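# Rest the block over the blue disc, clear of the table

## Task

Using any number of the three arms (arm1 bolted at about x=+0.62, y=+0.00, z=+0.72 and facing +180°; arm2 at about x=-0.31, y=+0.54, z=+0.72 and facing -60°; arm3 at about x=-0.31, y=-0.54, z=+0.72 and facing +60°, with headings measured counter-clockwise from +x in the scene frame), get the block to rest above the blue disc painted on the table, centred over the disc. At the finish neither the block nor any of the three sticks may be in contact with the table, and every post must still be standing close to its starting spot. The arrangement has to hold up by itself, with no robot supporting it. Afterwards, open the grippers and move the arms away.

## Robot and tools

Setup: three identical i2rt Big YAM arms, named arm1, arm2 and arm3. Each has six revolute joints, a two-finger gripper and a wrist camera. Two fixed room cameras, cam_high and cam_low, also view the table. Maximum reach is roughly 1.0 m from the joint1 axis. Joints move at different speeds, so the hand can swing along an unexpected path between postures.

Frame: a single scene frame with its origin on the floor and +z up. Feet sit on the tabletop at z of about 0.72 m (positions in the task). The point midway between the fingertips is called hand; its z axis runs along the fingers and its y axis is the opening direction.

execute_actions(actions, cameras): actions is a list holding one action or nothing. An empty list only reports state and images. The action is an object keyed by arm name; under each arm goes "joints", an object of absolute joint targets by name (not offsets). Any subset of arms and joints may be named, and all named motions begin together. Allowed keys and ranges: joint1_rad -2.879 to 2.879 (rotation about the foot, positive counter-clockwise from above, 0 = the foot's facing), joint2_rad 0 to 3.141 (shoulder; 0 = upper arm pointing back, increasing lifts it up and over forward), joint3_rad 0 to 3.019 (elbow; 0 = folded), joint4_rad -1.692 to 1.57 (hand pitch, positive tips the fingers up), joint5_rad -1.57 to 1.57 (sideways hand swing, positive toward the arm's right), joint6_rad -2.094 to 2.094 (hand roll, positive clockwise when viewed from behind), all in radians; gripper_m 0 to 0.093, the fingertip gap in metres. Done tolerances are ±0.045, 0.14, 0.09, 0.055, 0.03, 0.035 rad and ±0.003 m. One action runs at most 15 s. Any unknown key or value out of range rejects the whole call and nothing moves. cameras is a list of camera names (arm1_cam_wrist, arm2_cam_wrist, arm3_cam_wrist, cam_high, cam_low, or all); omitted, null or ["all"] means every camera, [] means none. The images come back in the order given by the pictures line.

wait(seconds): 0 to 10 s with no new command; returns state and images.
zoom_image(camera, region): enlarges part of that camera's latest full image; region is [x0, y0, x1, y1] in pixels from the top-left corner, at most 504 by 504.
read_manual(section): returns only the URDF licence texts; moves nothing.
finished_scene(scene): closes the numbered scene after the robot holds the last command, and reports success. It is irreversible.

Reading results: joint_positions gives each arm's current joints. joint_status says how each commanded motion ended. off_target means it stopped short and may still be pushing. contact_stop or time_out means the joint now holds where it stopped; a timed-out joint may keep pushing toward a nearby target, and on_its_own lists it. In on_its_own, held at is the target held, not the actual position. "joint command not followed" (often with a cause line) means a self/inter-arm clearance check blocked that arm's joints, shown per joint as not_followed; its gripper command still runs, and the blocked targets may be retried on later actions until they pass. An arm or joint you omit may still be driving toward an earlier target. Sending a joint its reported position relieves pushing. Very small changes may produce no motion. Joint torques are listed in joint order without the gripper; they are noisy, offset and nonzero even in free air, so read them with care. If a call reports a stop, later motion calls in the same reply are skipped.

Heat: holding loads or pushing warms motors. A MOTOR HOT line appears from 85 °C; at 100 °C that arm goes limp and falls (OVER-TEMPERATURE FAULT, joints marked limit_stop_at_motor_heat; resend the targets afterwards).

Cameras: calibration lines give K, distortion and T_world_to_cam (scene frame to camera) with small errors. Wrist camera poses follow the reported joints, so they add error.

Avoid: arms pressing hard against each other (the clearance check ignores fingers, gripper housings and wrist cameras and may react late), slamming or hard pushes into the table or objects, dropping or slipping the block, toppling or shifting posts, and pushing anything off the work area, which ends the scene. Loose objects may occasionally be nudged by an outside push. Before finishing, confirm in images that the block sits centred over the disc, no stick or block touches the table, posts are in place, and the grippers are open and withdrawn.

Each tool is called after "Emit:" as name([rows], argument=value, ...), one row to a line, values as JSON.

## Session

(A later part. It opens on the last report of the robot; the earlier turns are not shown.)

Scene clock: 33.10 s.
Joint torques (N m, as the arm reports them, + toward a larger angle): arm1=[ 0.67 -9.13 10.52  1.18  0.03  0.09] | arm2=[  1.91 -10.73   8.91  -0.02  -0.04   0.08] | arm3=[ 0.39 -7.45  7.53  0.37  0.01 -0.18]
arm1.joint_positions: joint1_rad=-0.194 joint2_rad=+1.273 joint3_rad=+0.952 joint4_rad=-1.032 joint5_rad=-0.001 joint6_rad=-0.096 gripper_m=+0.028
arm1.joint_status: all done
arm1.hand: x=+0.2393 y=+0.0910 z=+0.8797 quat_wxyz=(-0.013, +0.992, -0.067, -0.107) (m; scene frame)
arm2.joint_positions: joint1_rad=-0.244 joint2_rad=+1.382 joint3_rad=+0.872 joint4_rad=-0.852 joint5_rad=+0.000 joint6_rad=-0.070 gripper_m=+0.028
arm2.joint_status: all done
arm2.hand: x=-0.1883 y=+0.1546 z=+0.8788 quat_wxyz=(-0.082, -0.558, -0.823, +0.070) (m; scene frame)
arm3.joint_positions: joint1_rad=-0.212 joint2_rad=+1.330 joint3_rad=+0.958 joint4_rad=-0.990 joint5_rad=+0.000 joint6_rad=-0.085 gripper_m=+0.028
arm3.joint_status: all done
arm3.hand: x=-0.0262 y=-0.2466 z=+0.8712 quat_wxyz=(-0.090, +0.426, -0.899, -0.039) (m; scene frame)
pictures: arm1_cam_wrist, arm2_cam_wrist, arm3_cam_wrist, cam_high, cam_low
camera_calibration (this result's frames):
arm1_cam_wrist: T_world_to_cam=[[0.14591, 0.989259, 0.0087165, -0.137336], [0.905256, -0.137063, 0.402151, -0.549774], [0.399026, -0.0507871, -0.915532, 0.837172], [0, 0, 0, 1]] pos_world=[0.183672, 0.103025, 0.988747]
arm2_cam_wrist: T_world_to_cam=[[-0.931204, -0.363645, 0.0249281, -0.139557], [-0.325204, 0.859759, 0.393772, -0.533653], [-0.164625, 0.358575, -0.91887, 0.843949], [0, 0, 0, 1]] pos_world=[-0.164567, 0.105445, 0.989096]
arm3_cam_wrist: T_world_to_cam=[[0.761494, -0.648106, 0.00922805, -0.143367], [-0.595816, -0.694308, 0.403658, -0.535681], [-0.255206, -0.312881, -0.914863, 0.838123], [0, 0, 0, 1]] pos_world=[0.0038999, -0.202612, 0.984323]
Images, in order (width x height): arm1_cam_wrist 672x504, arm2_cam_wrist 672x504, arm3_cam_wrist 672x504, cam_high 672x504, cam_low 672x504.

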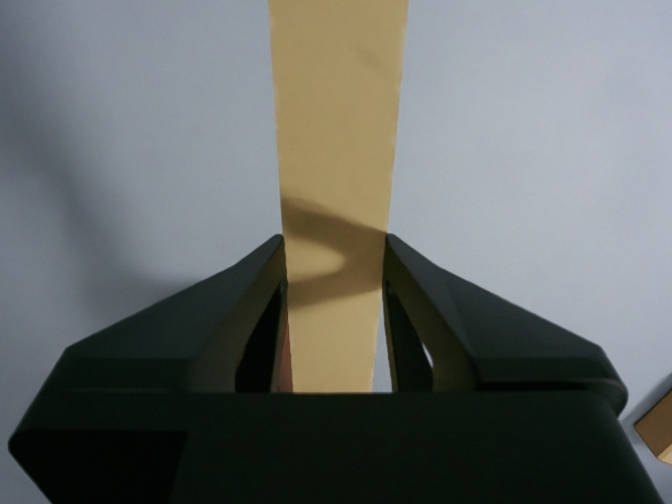

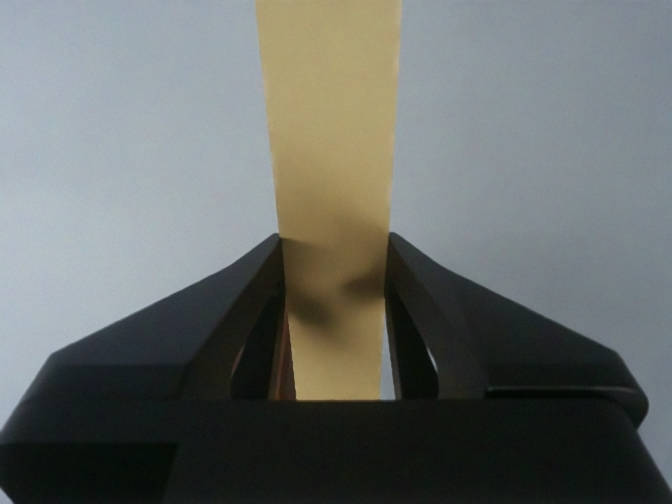

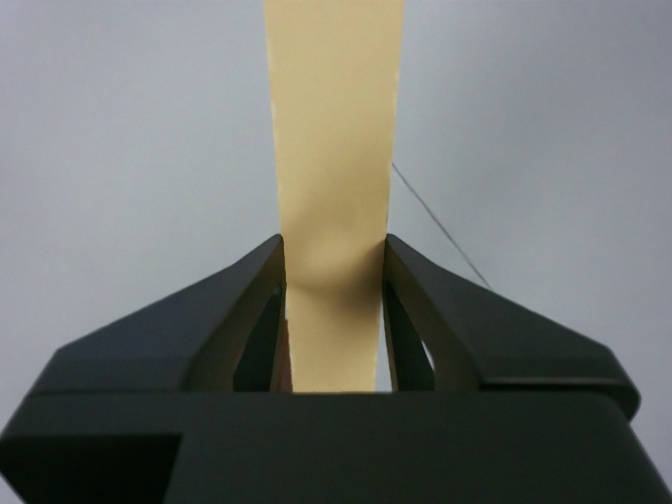

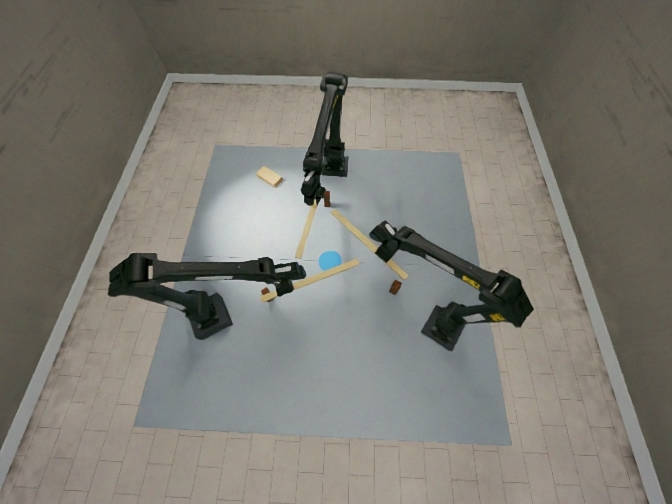

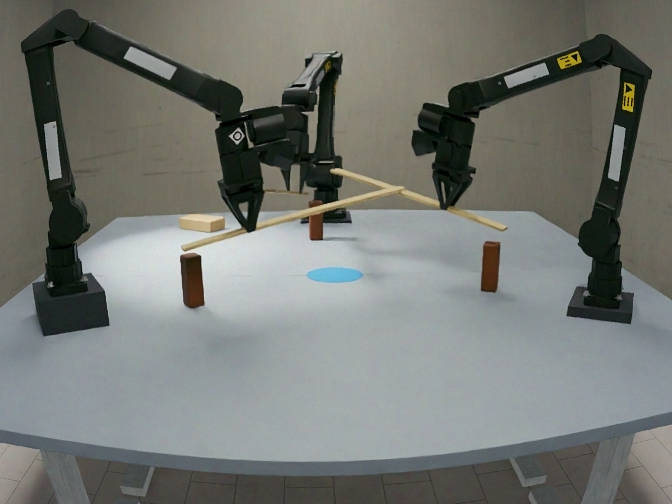

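Emit:
zoom_image(camera="cam_low", region=[170, 160, 338, 320])

Emit:
zoom_image(camera="cam_low", region=[320, 150, 520, 300])

Emit:
zoom_image(camera="cam_low", region=[250, 150, 350, 250])

Region (170, 160, 338, 320) of cam_low's 672x504 image, scaled by 3.000, with more detail than that image has; it fills the top 480 rows of this view, and the rest is white.

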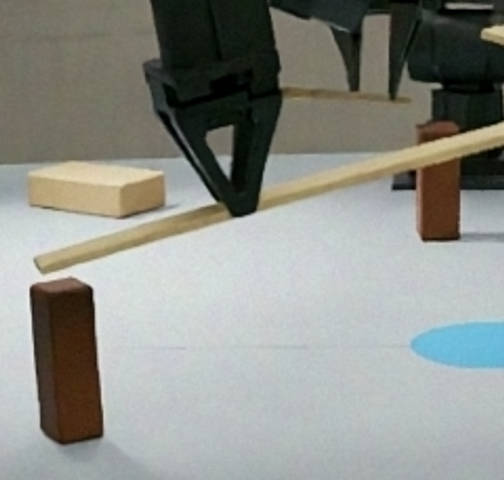

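Region (320, 150, 520, 300) of cam_low's 672x504 image, scaled by 2.520, with more detail than that image has; it fills the top 378 rows of this view, and the rest is white.

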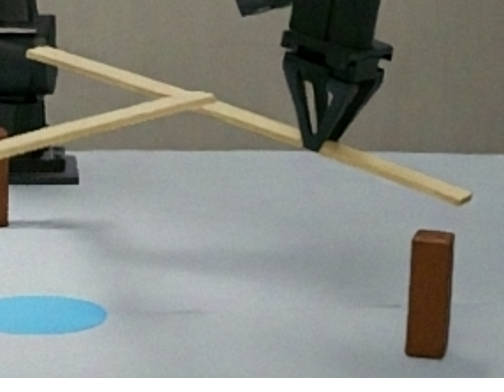

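Region (250, 150, 350, 250) of cam_low's 672x504 image, scaled by 5.040, with more detail than that image has.

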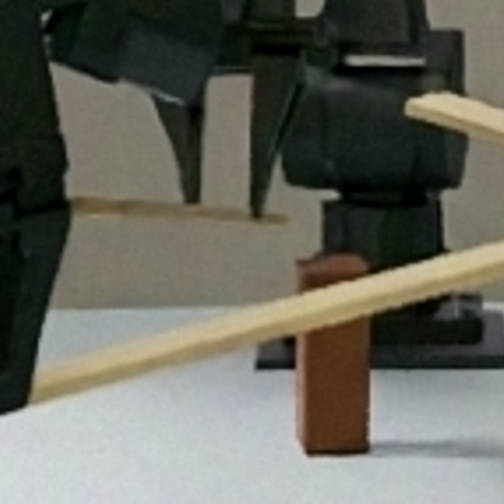

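Emit:
execute_actions([
  {"arm1": {"joints": {"joint1_rad": -0.041}}, "arm2": {"joints": {"joint1_rad": -0.107}}, "arm3": {"joints": {"joint1_rad": -0.056}}},
], cameras=["cam_high", "cam_low"])

Emit:
zoom_image(camera="cam_high", region=[240, 160, 430, 330])

Emit:
zoom_image(camera="cam_low", region=[170, 160, 338, 320])

Emit:
zoom_image(camera="cam_low", region=[352, 150, 520, 310])

Emit:
zoom_image(camera="cam_low", region=[280, 150, 400, 250])

Scene clock: 39.97 s.
Joint torques (N m, as the arm reports them, + toward a larger angle): arm1=[-0.07 -9.22 10.51  1.2   0.01  0.07] | arm2=[  1.04 -10.58   8.82  -0.06  -0.08   0.05] | arm3=[-1.05 -7.37  7.43  0.28  0.   -0.15]
arm1.joint_positions: joint1_rad=-0.038 joint2_rad=+1.273 joint3_rad=+0.952 joint4_rad=-1.032 joint5_rad=-0.001 joint6_rad=-0.093 gripper_m=+0.028
arm1.joint_status: all done
arm1.hand: x=+0.2300 y=+0.0307 z=+0.8802 quat_wxyz=(-0.004, +0.994, +0.009, -0.108) (m; scene frame)
arm2.joint_positions: joint1_rad=-0.099 joint2_rad=+1.382 joint3_rad=+0.872 joint4_rad=-0.852 joint5_rad=+0.000 joint6_rad=-0.068 gripper_m=+0.028
arm2.joint_status: all done
arm2.hand: x=-0.1345 y=+0.1760 z=+0.8782 quat_wxyz=(-0.086, -0.498, -0.860, +0.064) (m; scene frame)
arm3.joint_positions: joint1_rad=-0.048 joint2_rad=+1.330 joint3_rad=+0.958 joint4_rad=-0.990 joint5_rad=+0.000 joint6_rad=-0.087 gripper_m=+0.028
arm3.joint_status: all done
arm3.hand: x=-0.0773 y=-0.2045 z=+0.8719 quat_wxyz=(-0.087, +0.499, -0.861, -0.047) (m; scene frame)
pictures: cam_high, cam_low
Images, in order (width x height): cam_high 672x504, cam_low 672x504.

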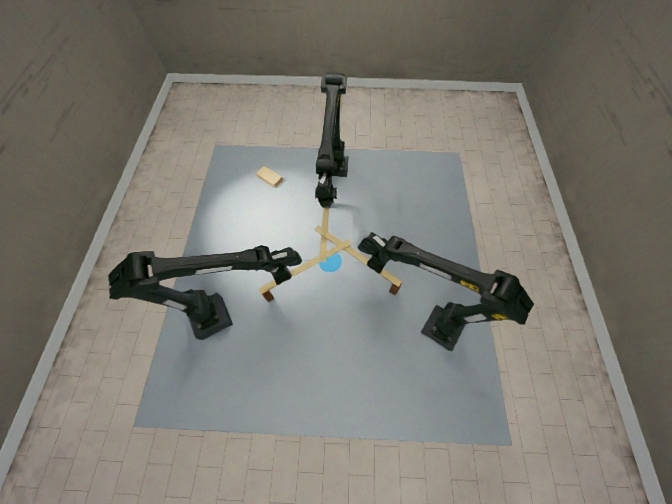

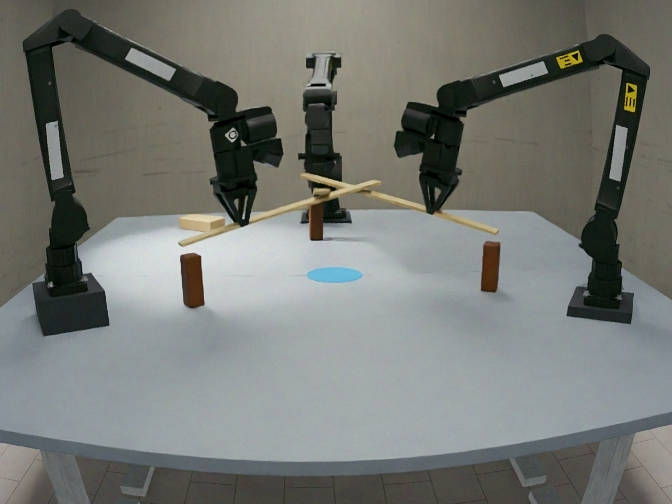

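Region (240, 160, 430, 330) of cam_high's 672x504 image, scaled by 2.653, with more detail than that image has; it fills the top 451 rows of this view, and the rest is white.

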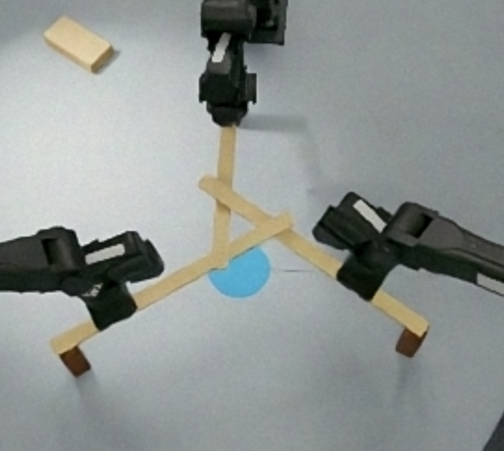

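Region (170, 160, 338, 320) of cam_low's 672x504 image, scaled by 3.000, with more detail than that image has; it fills the top 480 rows of this view, and the rest is white.

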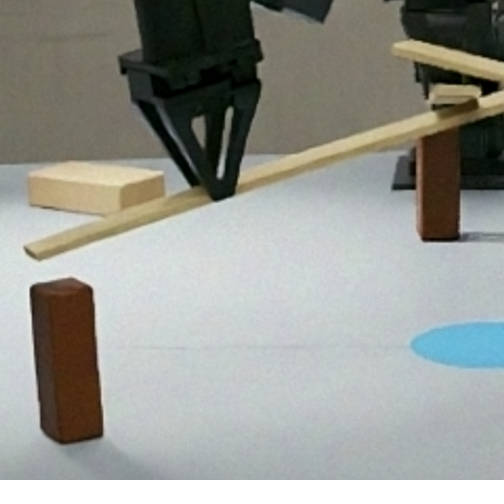

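Region (352, 150, 520, 310) of cam_low's 672x504 image, scaled by 3.000, with more detail than that image has; it fills the top 480 rows of this view, and the rest is white.

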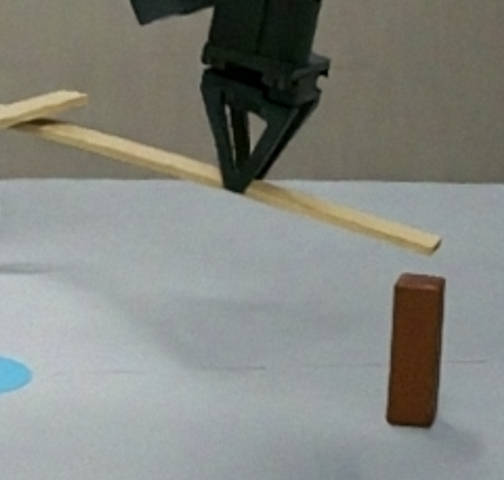

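Region (280, 150, 400, 250) of cam_low's 672x504 image, scaled by 4.200, with more detail than that image has.

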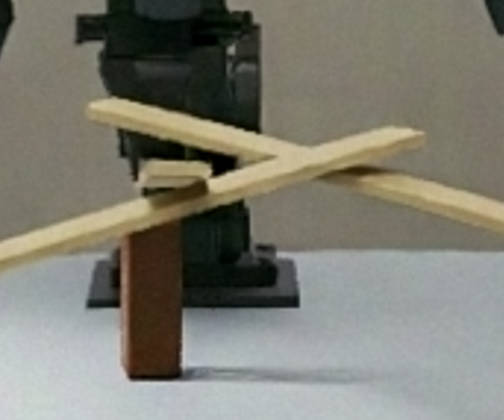

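Emit:
zoom_image(camera="cam_high", region=[365, 255, 425, 315])

Emit:
zoom_image(camera="cam_high", region=[245, 260, 305, 320])

Emit:
zoom_image(camera="cam_high", region=[295, 205, 375, 285])

Region (365, 255, 425, 315) of cam_high's 672x504 image, scaled by 8.400, with more detail than that image has.

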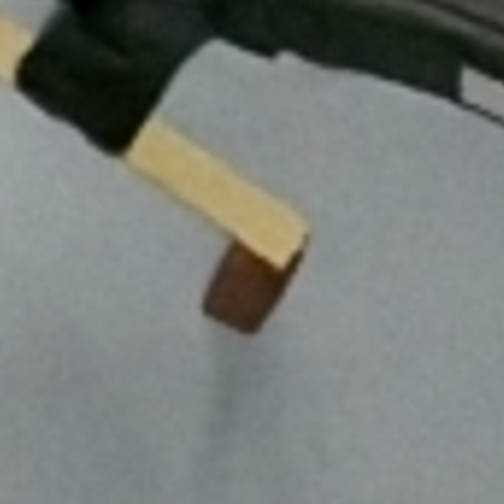

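Region (245, 260, 305, 320) of cam_high's 672x504 image, scaled by 8.400, with more detail than that image has.

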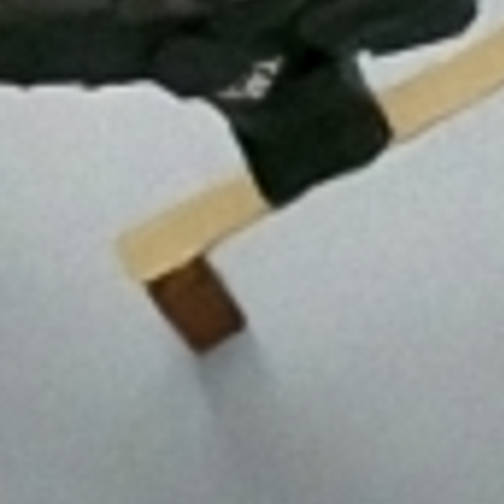

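Region (295, 205, 375, 285) of cam_high's 672x504 image, scaled by 6.300, with more detail than that image has.

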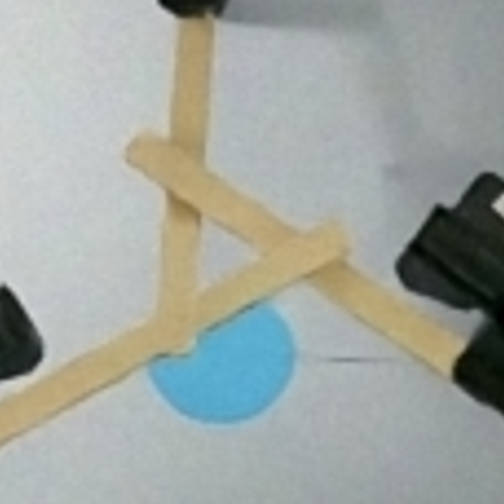

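Emit:
execute_actions([
  {"arm1": {"joints": {"joint1_rad": -0.053, "joint2_rad": 1.332}}, "arm2": {"joints": {"joint2_rad": 1.446, "joint4_rad": -0.83, "joint6_rad": -0.045}}, "arm3": {"joints": {"joint1_rad": -0.068, "joint2_rad": 1.404, "joint4_rad": -0.96}}},
], cameras=["cam_high", "cam_low"])

Emit:
zoom_image(camera="cam_low", region=[170, 200, 290, 320])

Emit:
zoom_image(camera="cam_low", region=[400, 190, 520, 310])

Emit:
zoom_image(camera="cam_low", region=[280, 150, 400, 250])

Emit:
zoom_image(camera="cam_high", region=[250, 190, 420, 320])

Scene clock: 49.80 s.
Joint torques (N m, as the arm reports them, + toward a larger angle): arm1=[-0.93 -8.6  10.19  1.09  0.01  0.07] | arm2=[  1.05 -12.1    8.53   0.96  -0.04   0.06] | arm3=[-1.04 -8.8   7.12  1.12  0.   -0.15]
arm1.joint_positions: joint1_rad=-0.039 joint2_rad=+1.327 joint3_rad=+0.952 joint4_rad=-1.032 joint5_rad=-0.001 joint6_rad=-0.093 gripper_m=+0.028
arm1.joint_status: all done
arm1.hand: x=+0.2294 y=+0.0311 z=+0.8604 quat_wxyz=(-0.002, +0.997, +0.008, -0.082) (m; scene frame)
arm2.joint_positions: joint1_rad=-0.099 joint2_rad=+1.449 joint3_rad=+0.872 joint4_rad=-0.845 joint5_rad=+0.000 joint6_rad=-0.054 gripper_m=+0.028
arm2.joint_status: all done
arm2.hand: x=-0.1354 y=+0.1774 z=+0.8533 quat_wxyz=(-0.062, -0.506, -0.859, +0.047) (m; scene frame)
arm3.joint_positions: joint1_rad=-0.061 joint2_rad=+1.406 joint3_rad=+0.958 joint4_rad=-0.975 joint5_rad=+0.000 joint6_rad=-0.087 gripper_m=+0.028
arm3.joint_status: all done
arm3.hand: x=-0.0716 y=-0.2054 z=+0.8433 quat_wxyz=(-0.060, +0.494, -0.867, -0.034) (m; scene frame)
pictures: cam_high, cam_low
Images, in order (width x height): cam_high 672x504, cam_low 672x504.

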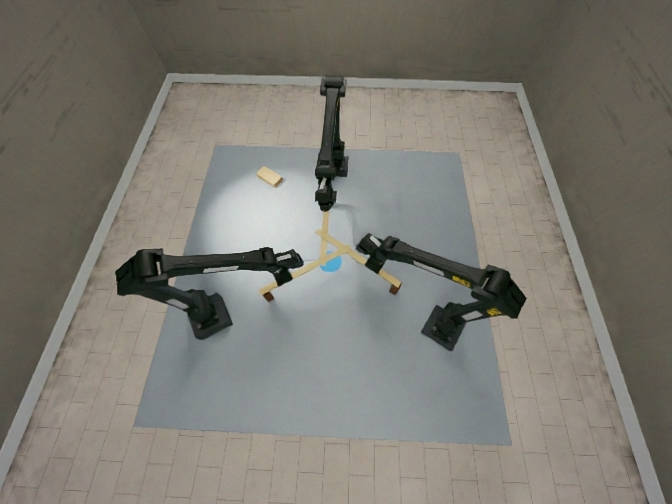

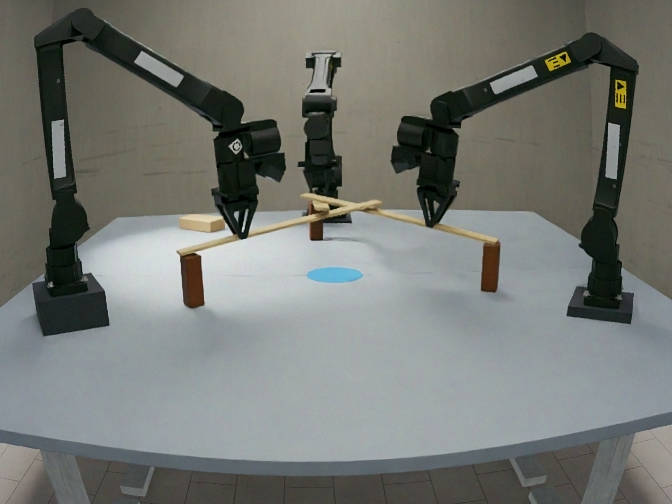

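Region (170, 200, 290, 320) of cam_low's 672x504 image, scaled by 4.200, with more detail than that image has.

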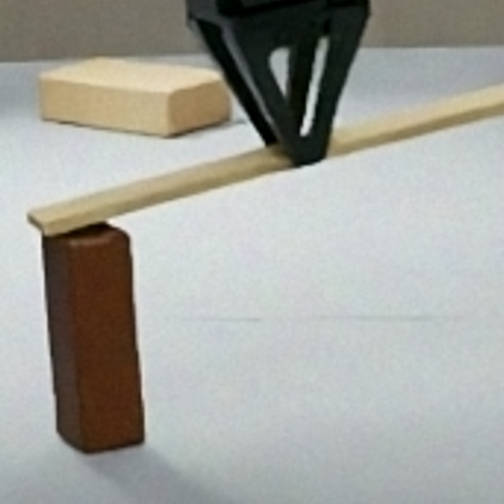

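Region (400, 190, 520, 310) of cam_low's 672x504 image, scaled by 4.200, with more detail than that image has.

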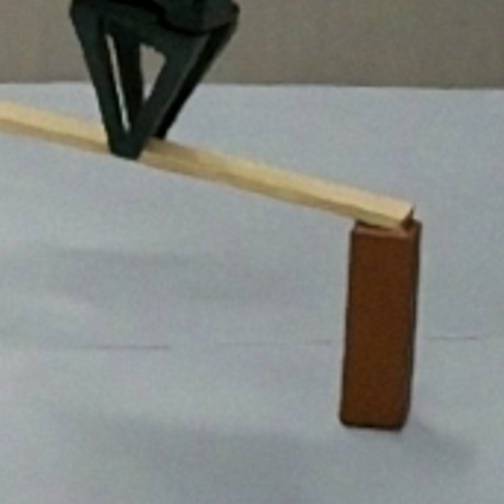

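Region (280, 150, 400, 250) of cam_low's 672x504 image, scaled by 4.200, with more detail than that image has.

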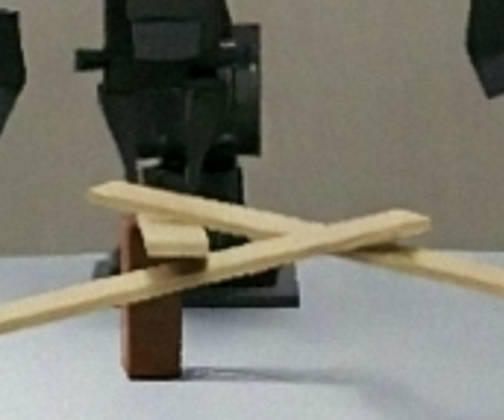

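Region (250, 190, 420, 320) of cam_high's 672x504 image, scaled by 2.965, with more detail than that image has; it fills the top 385 rows of this view, and the rest is white.

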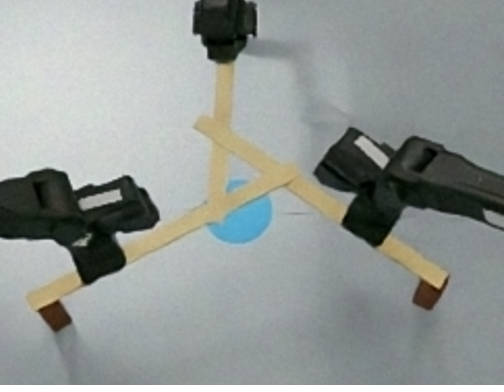

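Emit:
zoom_image(camera="cam_high", region=[300, 215, 370, 285])

Emit:
zoom_image(camera="cam_high", region=[245, 260, 305, 320])

Emit:
zoom_image(camera="cam_high", region=[365, 255, 425, 315])

Emit:
zoom_image(camera="cam_low", region=[295, 180, 395, 240])

Region (300, 215, 370, 285) of cam_high's 672x504 image, scaled by 7.200, with more detail than that image has.

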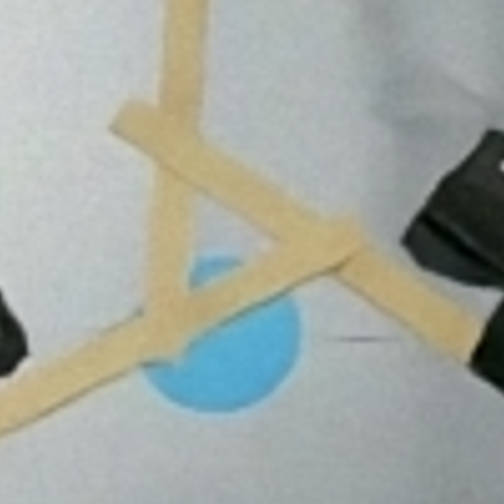

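Region (245, 260, 305, 320) of cam_high's 672x504 image, scaled by 8.400, with more detail than that image has.

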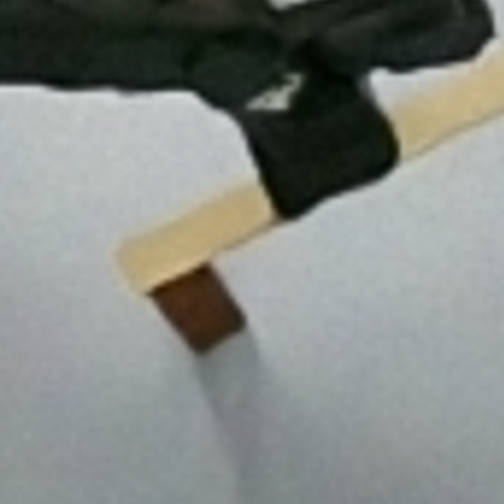

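Region (365, 255, 425, 315) of cam_high's 672x504 image, scaled by 8.400, with more detail than that image has.

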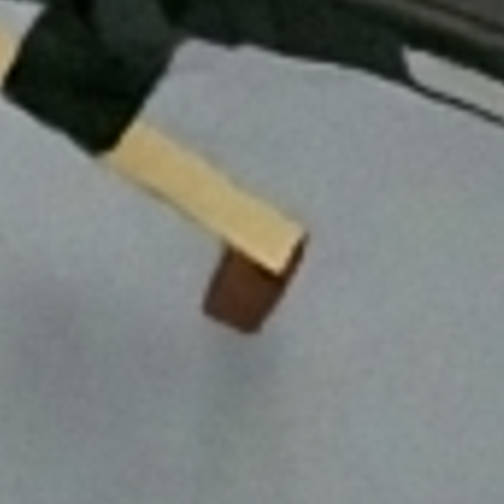

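Region (295, 180, 395, 240) of cam_low's 672x504 image, scaled by 5.040, with more detail than that image has; it fills the top 302 rows of this view, and the rest is white.

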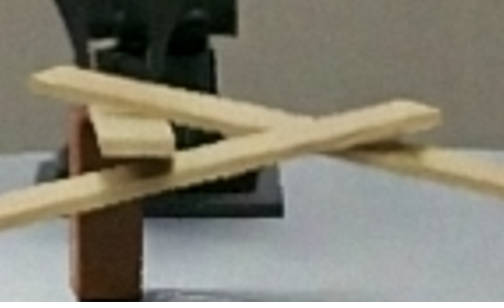

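Emit:
execute_actions(actions=[])

Scene clock: 51.37 s.
Joint torques (N m, as the arm reports them, + toward a larger angle): arm1=[-0.9  -8.77 10.21  1.09  0.01  0.07] | arm2=[  0.91 -11.77   8.52   0.91  -0.04   0.06] | arm3=[-1.1  -8.51  7.17  1.2  -0.01 -0.16]
arm1.joint_positions: joint1_rad=-0.039 joint2_rad=+1.327 joint3_rad=+0.952 joint4_rad=-1.032 joint5_rad=-0.001 joint6_rad=-0.093 gripper_m=+0.028
arm1.joint_status: all done
arm1.hand: x=+0.2294 y=+0.0311 z=+0.8604 quat_wxyz=(-0.002, +0.997, +0.008, -0.082) (m; scene frame)
arm2.joint_positions: joint1_rad=-0.099 joint2_rad=+1.449 joint3_rad=+0.872 joint4_rad=-0.845 joint5_rad=+0.000 joint6_rad=-0.054 gripper_m=+0.028
arm2.joint_status: all done
arm2.hand: x=-0.1354 y=+0.1774 z=+0.8533 quat_wxyz=(-0.062, -0.506, -0.859, +0.047) (m; scene frame)
arm3.joint_positions: joint1_rad=-0.061 joint2_rad=+1.406 joint3_rad=+0.958 joint4_rad=-0.975 joint5_rad=+0.000 joint6_rad=-0.087 gripper_m=+0.028
arm3.joint_status: all done
arm3.hand: x=-0.0716 y=-0.2054 z=+0.8433 quat_wxyz=(-0.060, +0.494, -0.867, -0.034) (m; scene frame)
pictures: arm1_cam_wrist, arm2_cam_wrist, arm3_cam_wrist, cam_high, cam_low
camera_calibration (this result's frames):
arm1_cam_wrist: T_world_to_cam=[[-0.00689613, 0.999968, 0.0041346, -0.0378446], [0.893451, 0.00430447, 0.449141, -0.583423], [0.449108, 0.0067914, -0.893452, 0.788186], [0, 0, 0, 1]] pos_world=[0.167018, 0.0350019, 0.966401]
arm2_cam_wrist: T_world_to_cam=[[-0.876326, -0.481324, 0.0194904, -0.0484792], [-0.42264, 0.787638, 0.448332, -0.572961], [-0.231144, 0.384648, -0.893655, 0.785874], [0, 0, 0, 1]] pos_world=[-0.10299, 0.125667, 0.960121]
arm3_cam_wrist: T_world_to_cam=[[0.851504, -0.524335, 0.00379047, -0.0454125], [-0.467831, -0.756439, 0.457093, -0.571542], [-0.236802, -0.390989, -0.889411, 0.777712], [0, 0, 0, 1]] pos_world=[-0.0445524, -0.152071, 0.953126]
Images, in order (width x height): arm1_cam_wrist 672x504, arm2_cam_wrist 672x504, arm3_cam_wrist 672x504, cam_high 672x504, cam_low 672x504.

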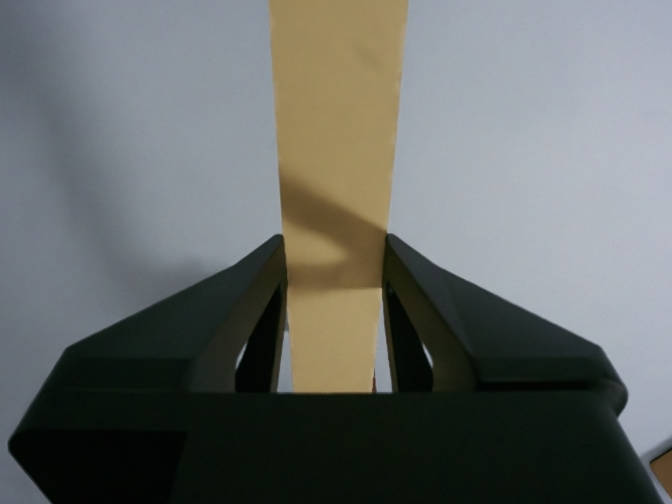

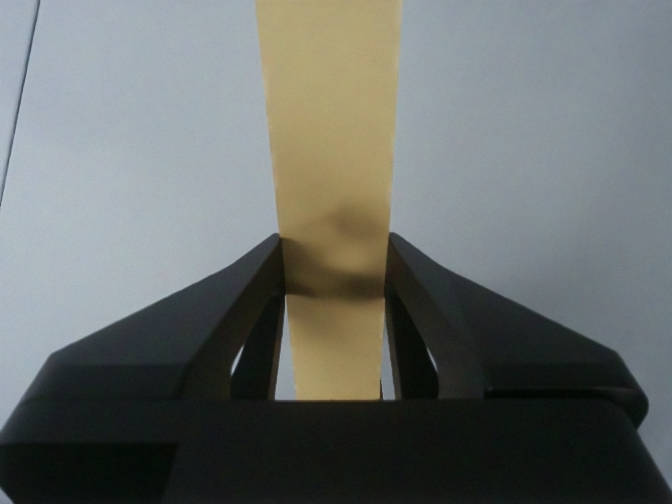

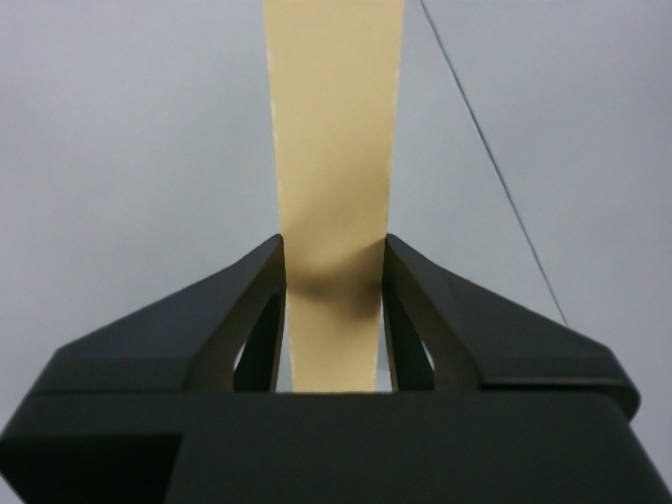

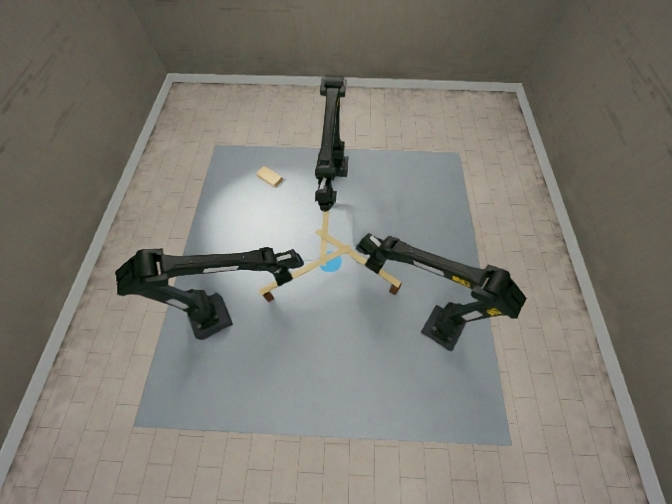

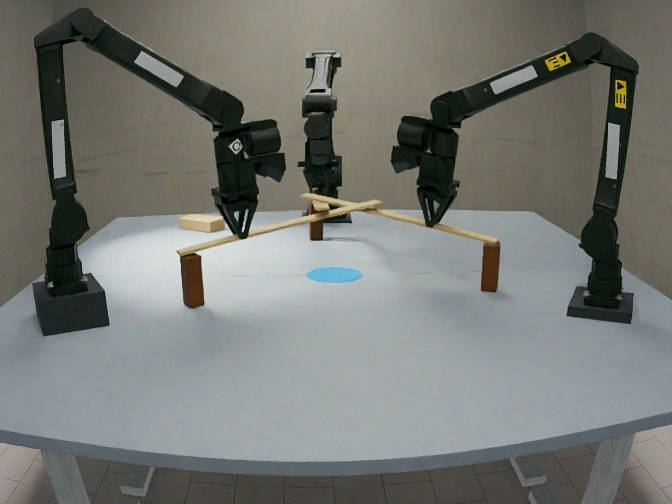

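Emit:
zoom_image(camera="cam_low", region=[150, 220, 270, 310])

Emit:
zoom_image(camera="cam_low", region=[410, 210, 530, 300])

Emit:
zoom_image(camera="cam_low", region=[285, 180, 405, 250])

Emit:
zoom_image(camera="cam_high", region=[250, 190, 410, 310])

Region (150, 220, 270, 310) of cam_low's 672x504 image, scaled by 4.200, with more detail than that image has; it fills the top 378 rows of this view, and the rest is white.

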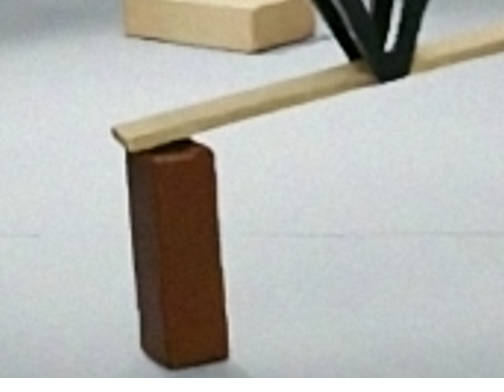

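Region (410, 210, 530, 300) of cam_low's 672x504 image, scaled by 4.200, with more detail than that image has; it fills the top 378 rows of this view, and the rest is white.

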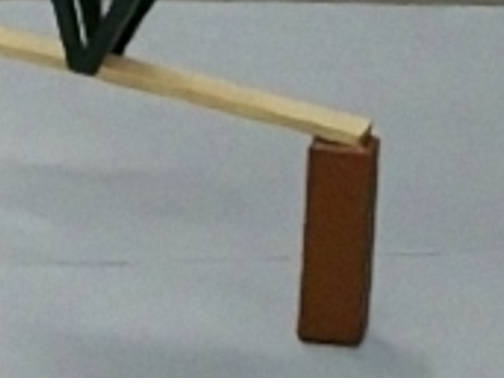

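Region (285, 180, 405, 250) of cam_low's 672x504 image, scaled by 4.200, with more detail than that image has; it fills the top 294 rows of this view, and the rest is white.

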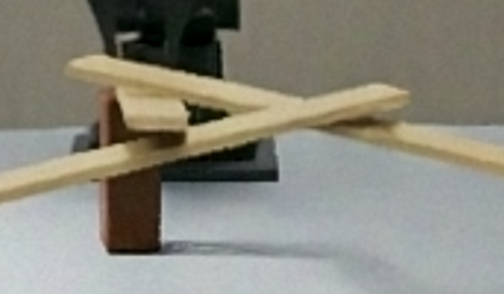

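Region (250, 190, 410, 310) of cam_high's 672x504 image, scaled by 3.150, with more detail than that image has; it fills the top 378 rows of this view, and the rest is white.

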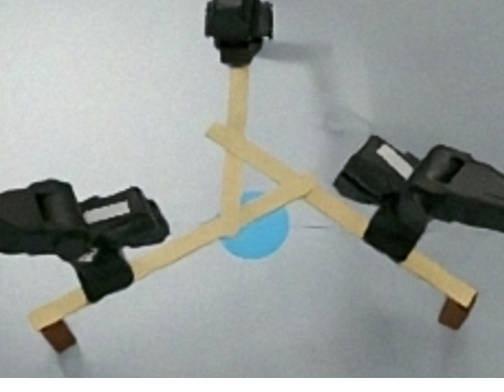

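Emit:
execute_actions([
  {"arm1": {"joints": {"joint2_rad": 1.349}}, "arm2": {"joints": {"joint2_rad": 1.46}}, "arm3": {"joints": {"joint2_rad": 1.417}}},
], cameras=["cam_low", "cam_high"])

Scene clock: 53.10 s.
Joint torques (N m, as the arm reports them, + toward a larger angle): arm1=[-0.91 -8.17 10.21  1.1   0.01  0.08] | arm2=[  1.18 -10.42   8.29   0.84  -0.03   0.04] | arm3=[-0.56 -7.69  7.15  1.2   0.   -0.15]
arm1.joint_positions: joint1_rad=-0.039 joint2_rad=+1.331 joint3_rad=+0.952 joint4_rad=-1.032 joint5_rad=-0.001 joint6_rad=-0.093 gripper_m=+0.028
arm1.joint_status: all done
arm1.hand: x=+0.2294 y=+0.0311 z=+0.8587 quat_wxyz=(-0.002, +0.997, +0.008, -0.079) (m; scene frame)
arm2.joint_positions: joint1_rad=-0.099 joint2_rad=+1.451 joint3_rad=+0.872 joint4_rad=-0.845 joint5_rad=+0.000 joint6_rad=-0.054 gripper_m=+0.028
arm2.joint_status: all done
arm2.hand: x=-0.1355 y=+0.1776 z=+0.8523 quat_wxyz=(-0.061, -0.506, -0.859, +0.046) (m; scene frame)
arm3.joint_positions: joint1_rad=-0.061 joint2_rad=+1.406 joint3_rad=+0.958 joint4_rad=-0.975 joint5_rad=+0.000 joint6_rad=-0.087 gripper_m=+0.028
arm3.joint_status: all done
arm3.hand: x=-0.0716 y=-0.2054 z=+0.8433 quat_wxyz=(-0.060, +0.494, -0.867, -0.034) (m; scene frame)
pictures: cam_high, cam_low
Images, in order (width x height): cam_high 672x504, cam_low 672x504.

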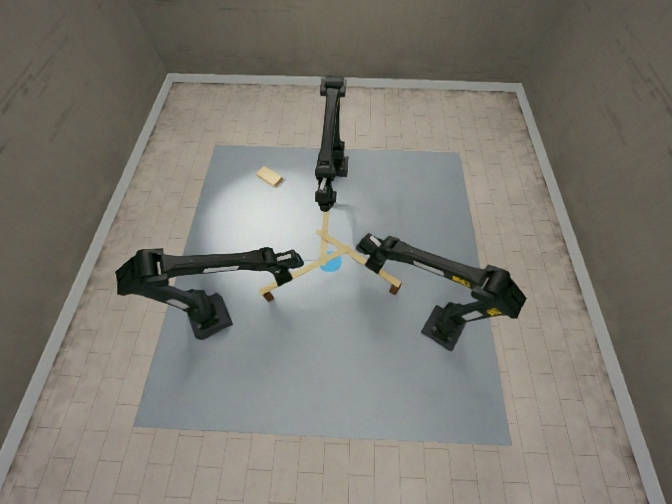

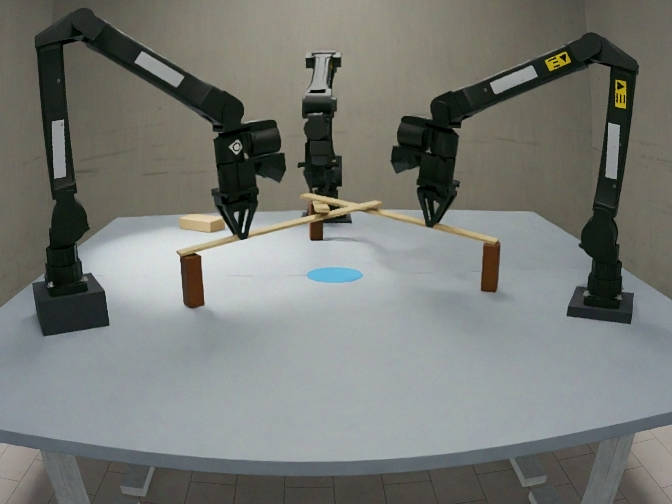

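Emit:
execute_actions([
  {"arm1": {"joints": {"joint2_rad": 1.361}}, "arm2": {"joints": {"joint2_rad": 1.47}}, "arm3": {"joints": {"joint2_rad": 1.429}}},
], cameras=["cam_low", "cam_high"])

Scene clock: 54.30 s.
Joint torques (N m, as the arm reports them, + toward a larger angle): arm1=[-0.91 -8.24 10.08  1.06  0.01  0.08] | arm2=[  1.08 -10.86   8.34   0.94  -0.05   0.06] | arm3=[-0.96 -7.47  7.05  1.24  0.01 -0.17]
arm1.joint_positions: joint1_rad=-0.039 joint2_rad=+1.345 joint3_rad=+0.952 joint4_rad=-1.032 joint5_rad=-0.001 joint6_rad=-0.093 gripper_m=+0.028
arm1.joint_status: all done
arm1.hand: x=+0.2294 y=+0.0311 z=+0.8535 quat_wxyz=(-0.001, +0.997, +0.008, -0.072) (m; scene frame)
arm2.joint_positions: joint1_rad=-0.099 joint2_rad=+1.463 joint3_rad=+0.872 joint4_rad=-0.845 joint5_rad=+0.000 joint6_rad=-0.054 gripper_m=+0.028
arm2.joint_status: all done
arm2.hand: x=-0.1359 y=+0.1782 z=+0.8479 quat_wxyz=(-0.056, -0.506, -0.860, +0.043) (m; scene frame)
arm3.joint_positions: joint1_rad=-0.061 joint2_rad=+1.416 joint3_rad=+0.958 joint4_rad=-0.975 joint5_rad=+0.000 joint6_rad=-0.087 gripper_m=+0.028
arm3.joint_status: all done
arm3.hand: x=-0.0718 y=-0.2057 z=+0.8393 quat_wxyz=(-0.055, +0.495, -0.867, -0.032) (m; scene frame)
pictures: cam_high, cam_low
Images, in order (width x height): cam_high 672x504, cam_low 672x504.

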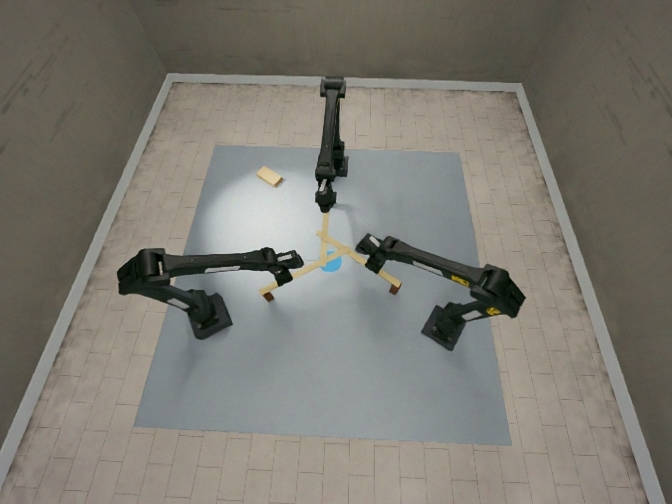

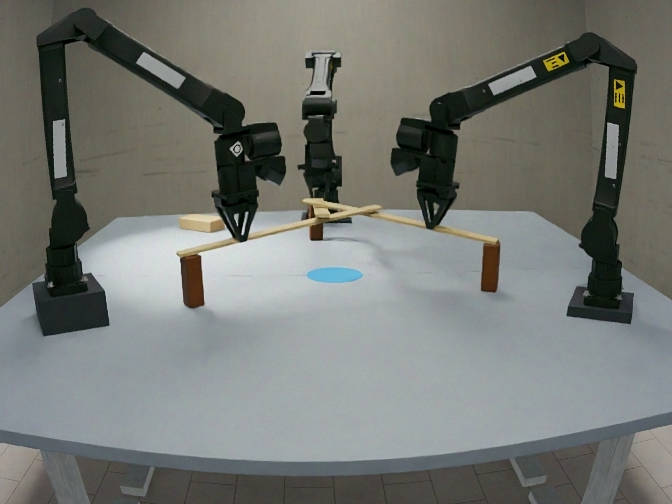

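Emit:
zoom_image(camera="cam_low", region=[160, 230, 240, 290])

Emit:
zoom_image(camera="cam_low", region=[440, 220, 520, 280])

Emit:
zoom_image(camera="cam_low", region=[295, 185, 395, 245])

Region (160, 230, 240, 290) of cam_low's 672x504 image, scaled by 6.300, with more detail than that image has; it fills the top 378 rows of this view, and the rest is white.

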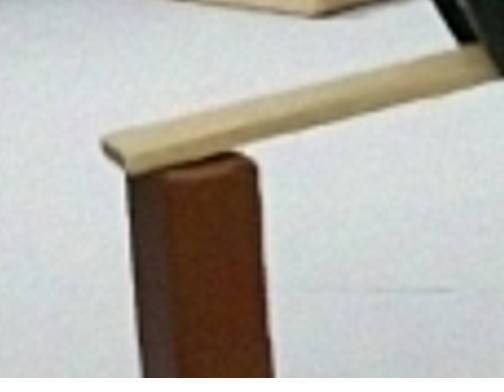

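Region (440, 220, 520, 280) of cam_low's 672x504 image, scaled by 6.300, with more detail than that image has; it fills the top 378 rows of this view, and the rest is white.

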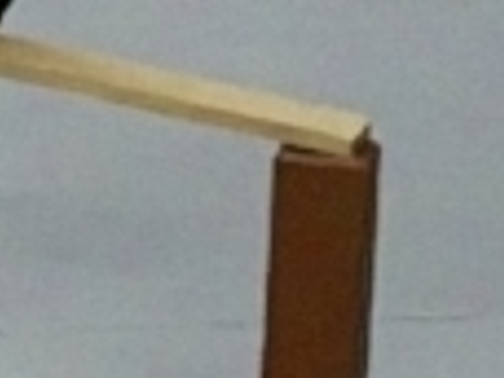

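Region (295, 185, 395, 245) of cam_low's 672x504 image, scaled by 5.040, with more detail than that image has; it fills the top 302 rows of this view, and the rest is white.

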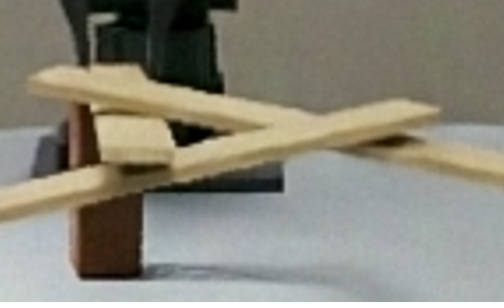

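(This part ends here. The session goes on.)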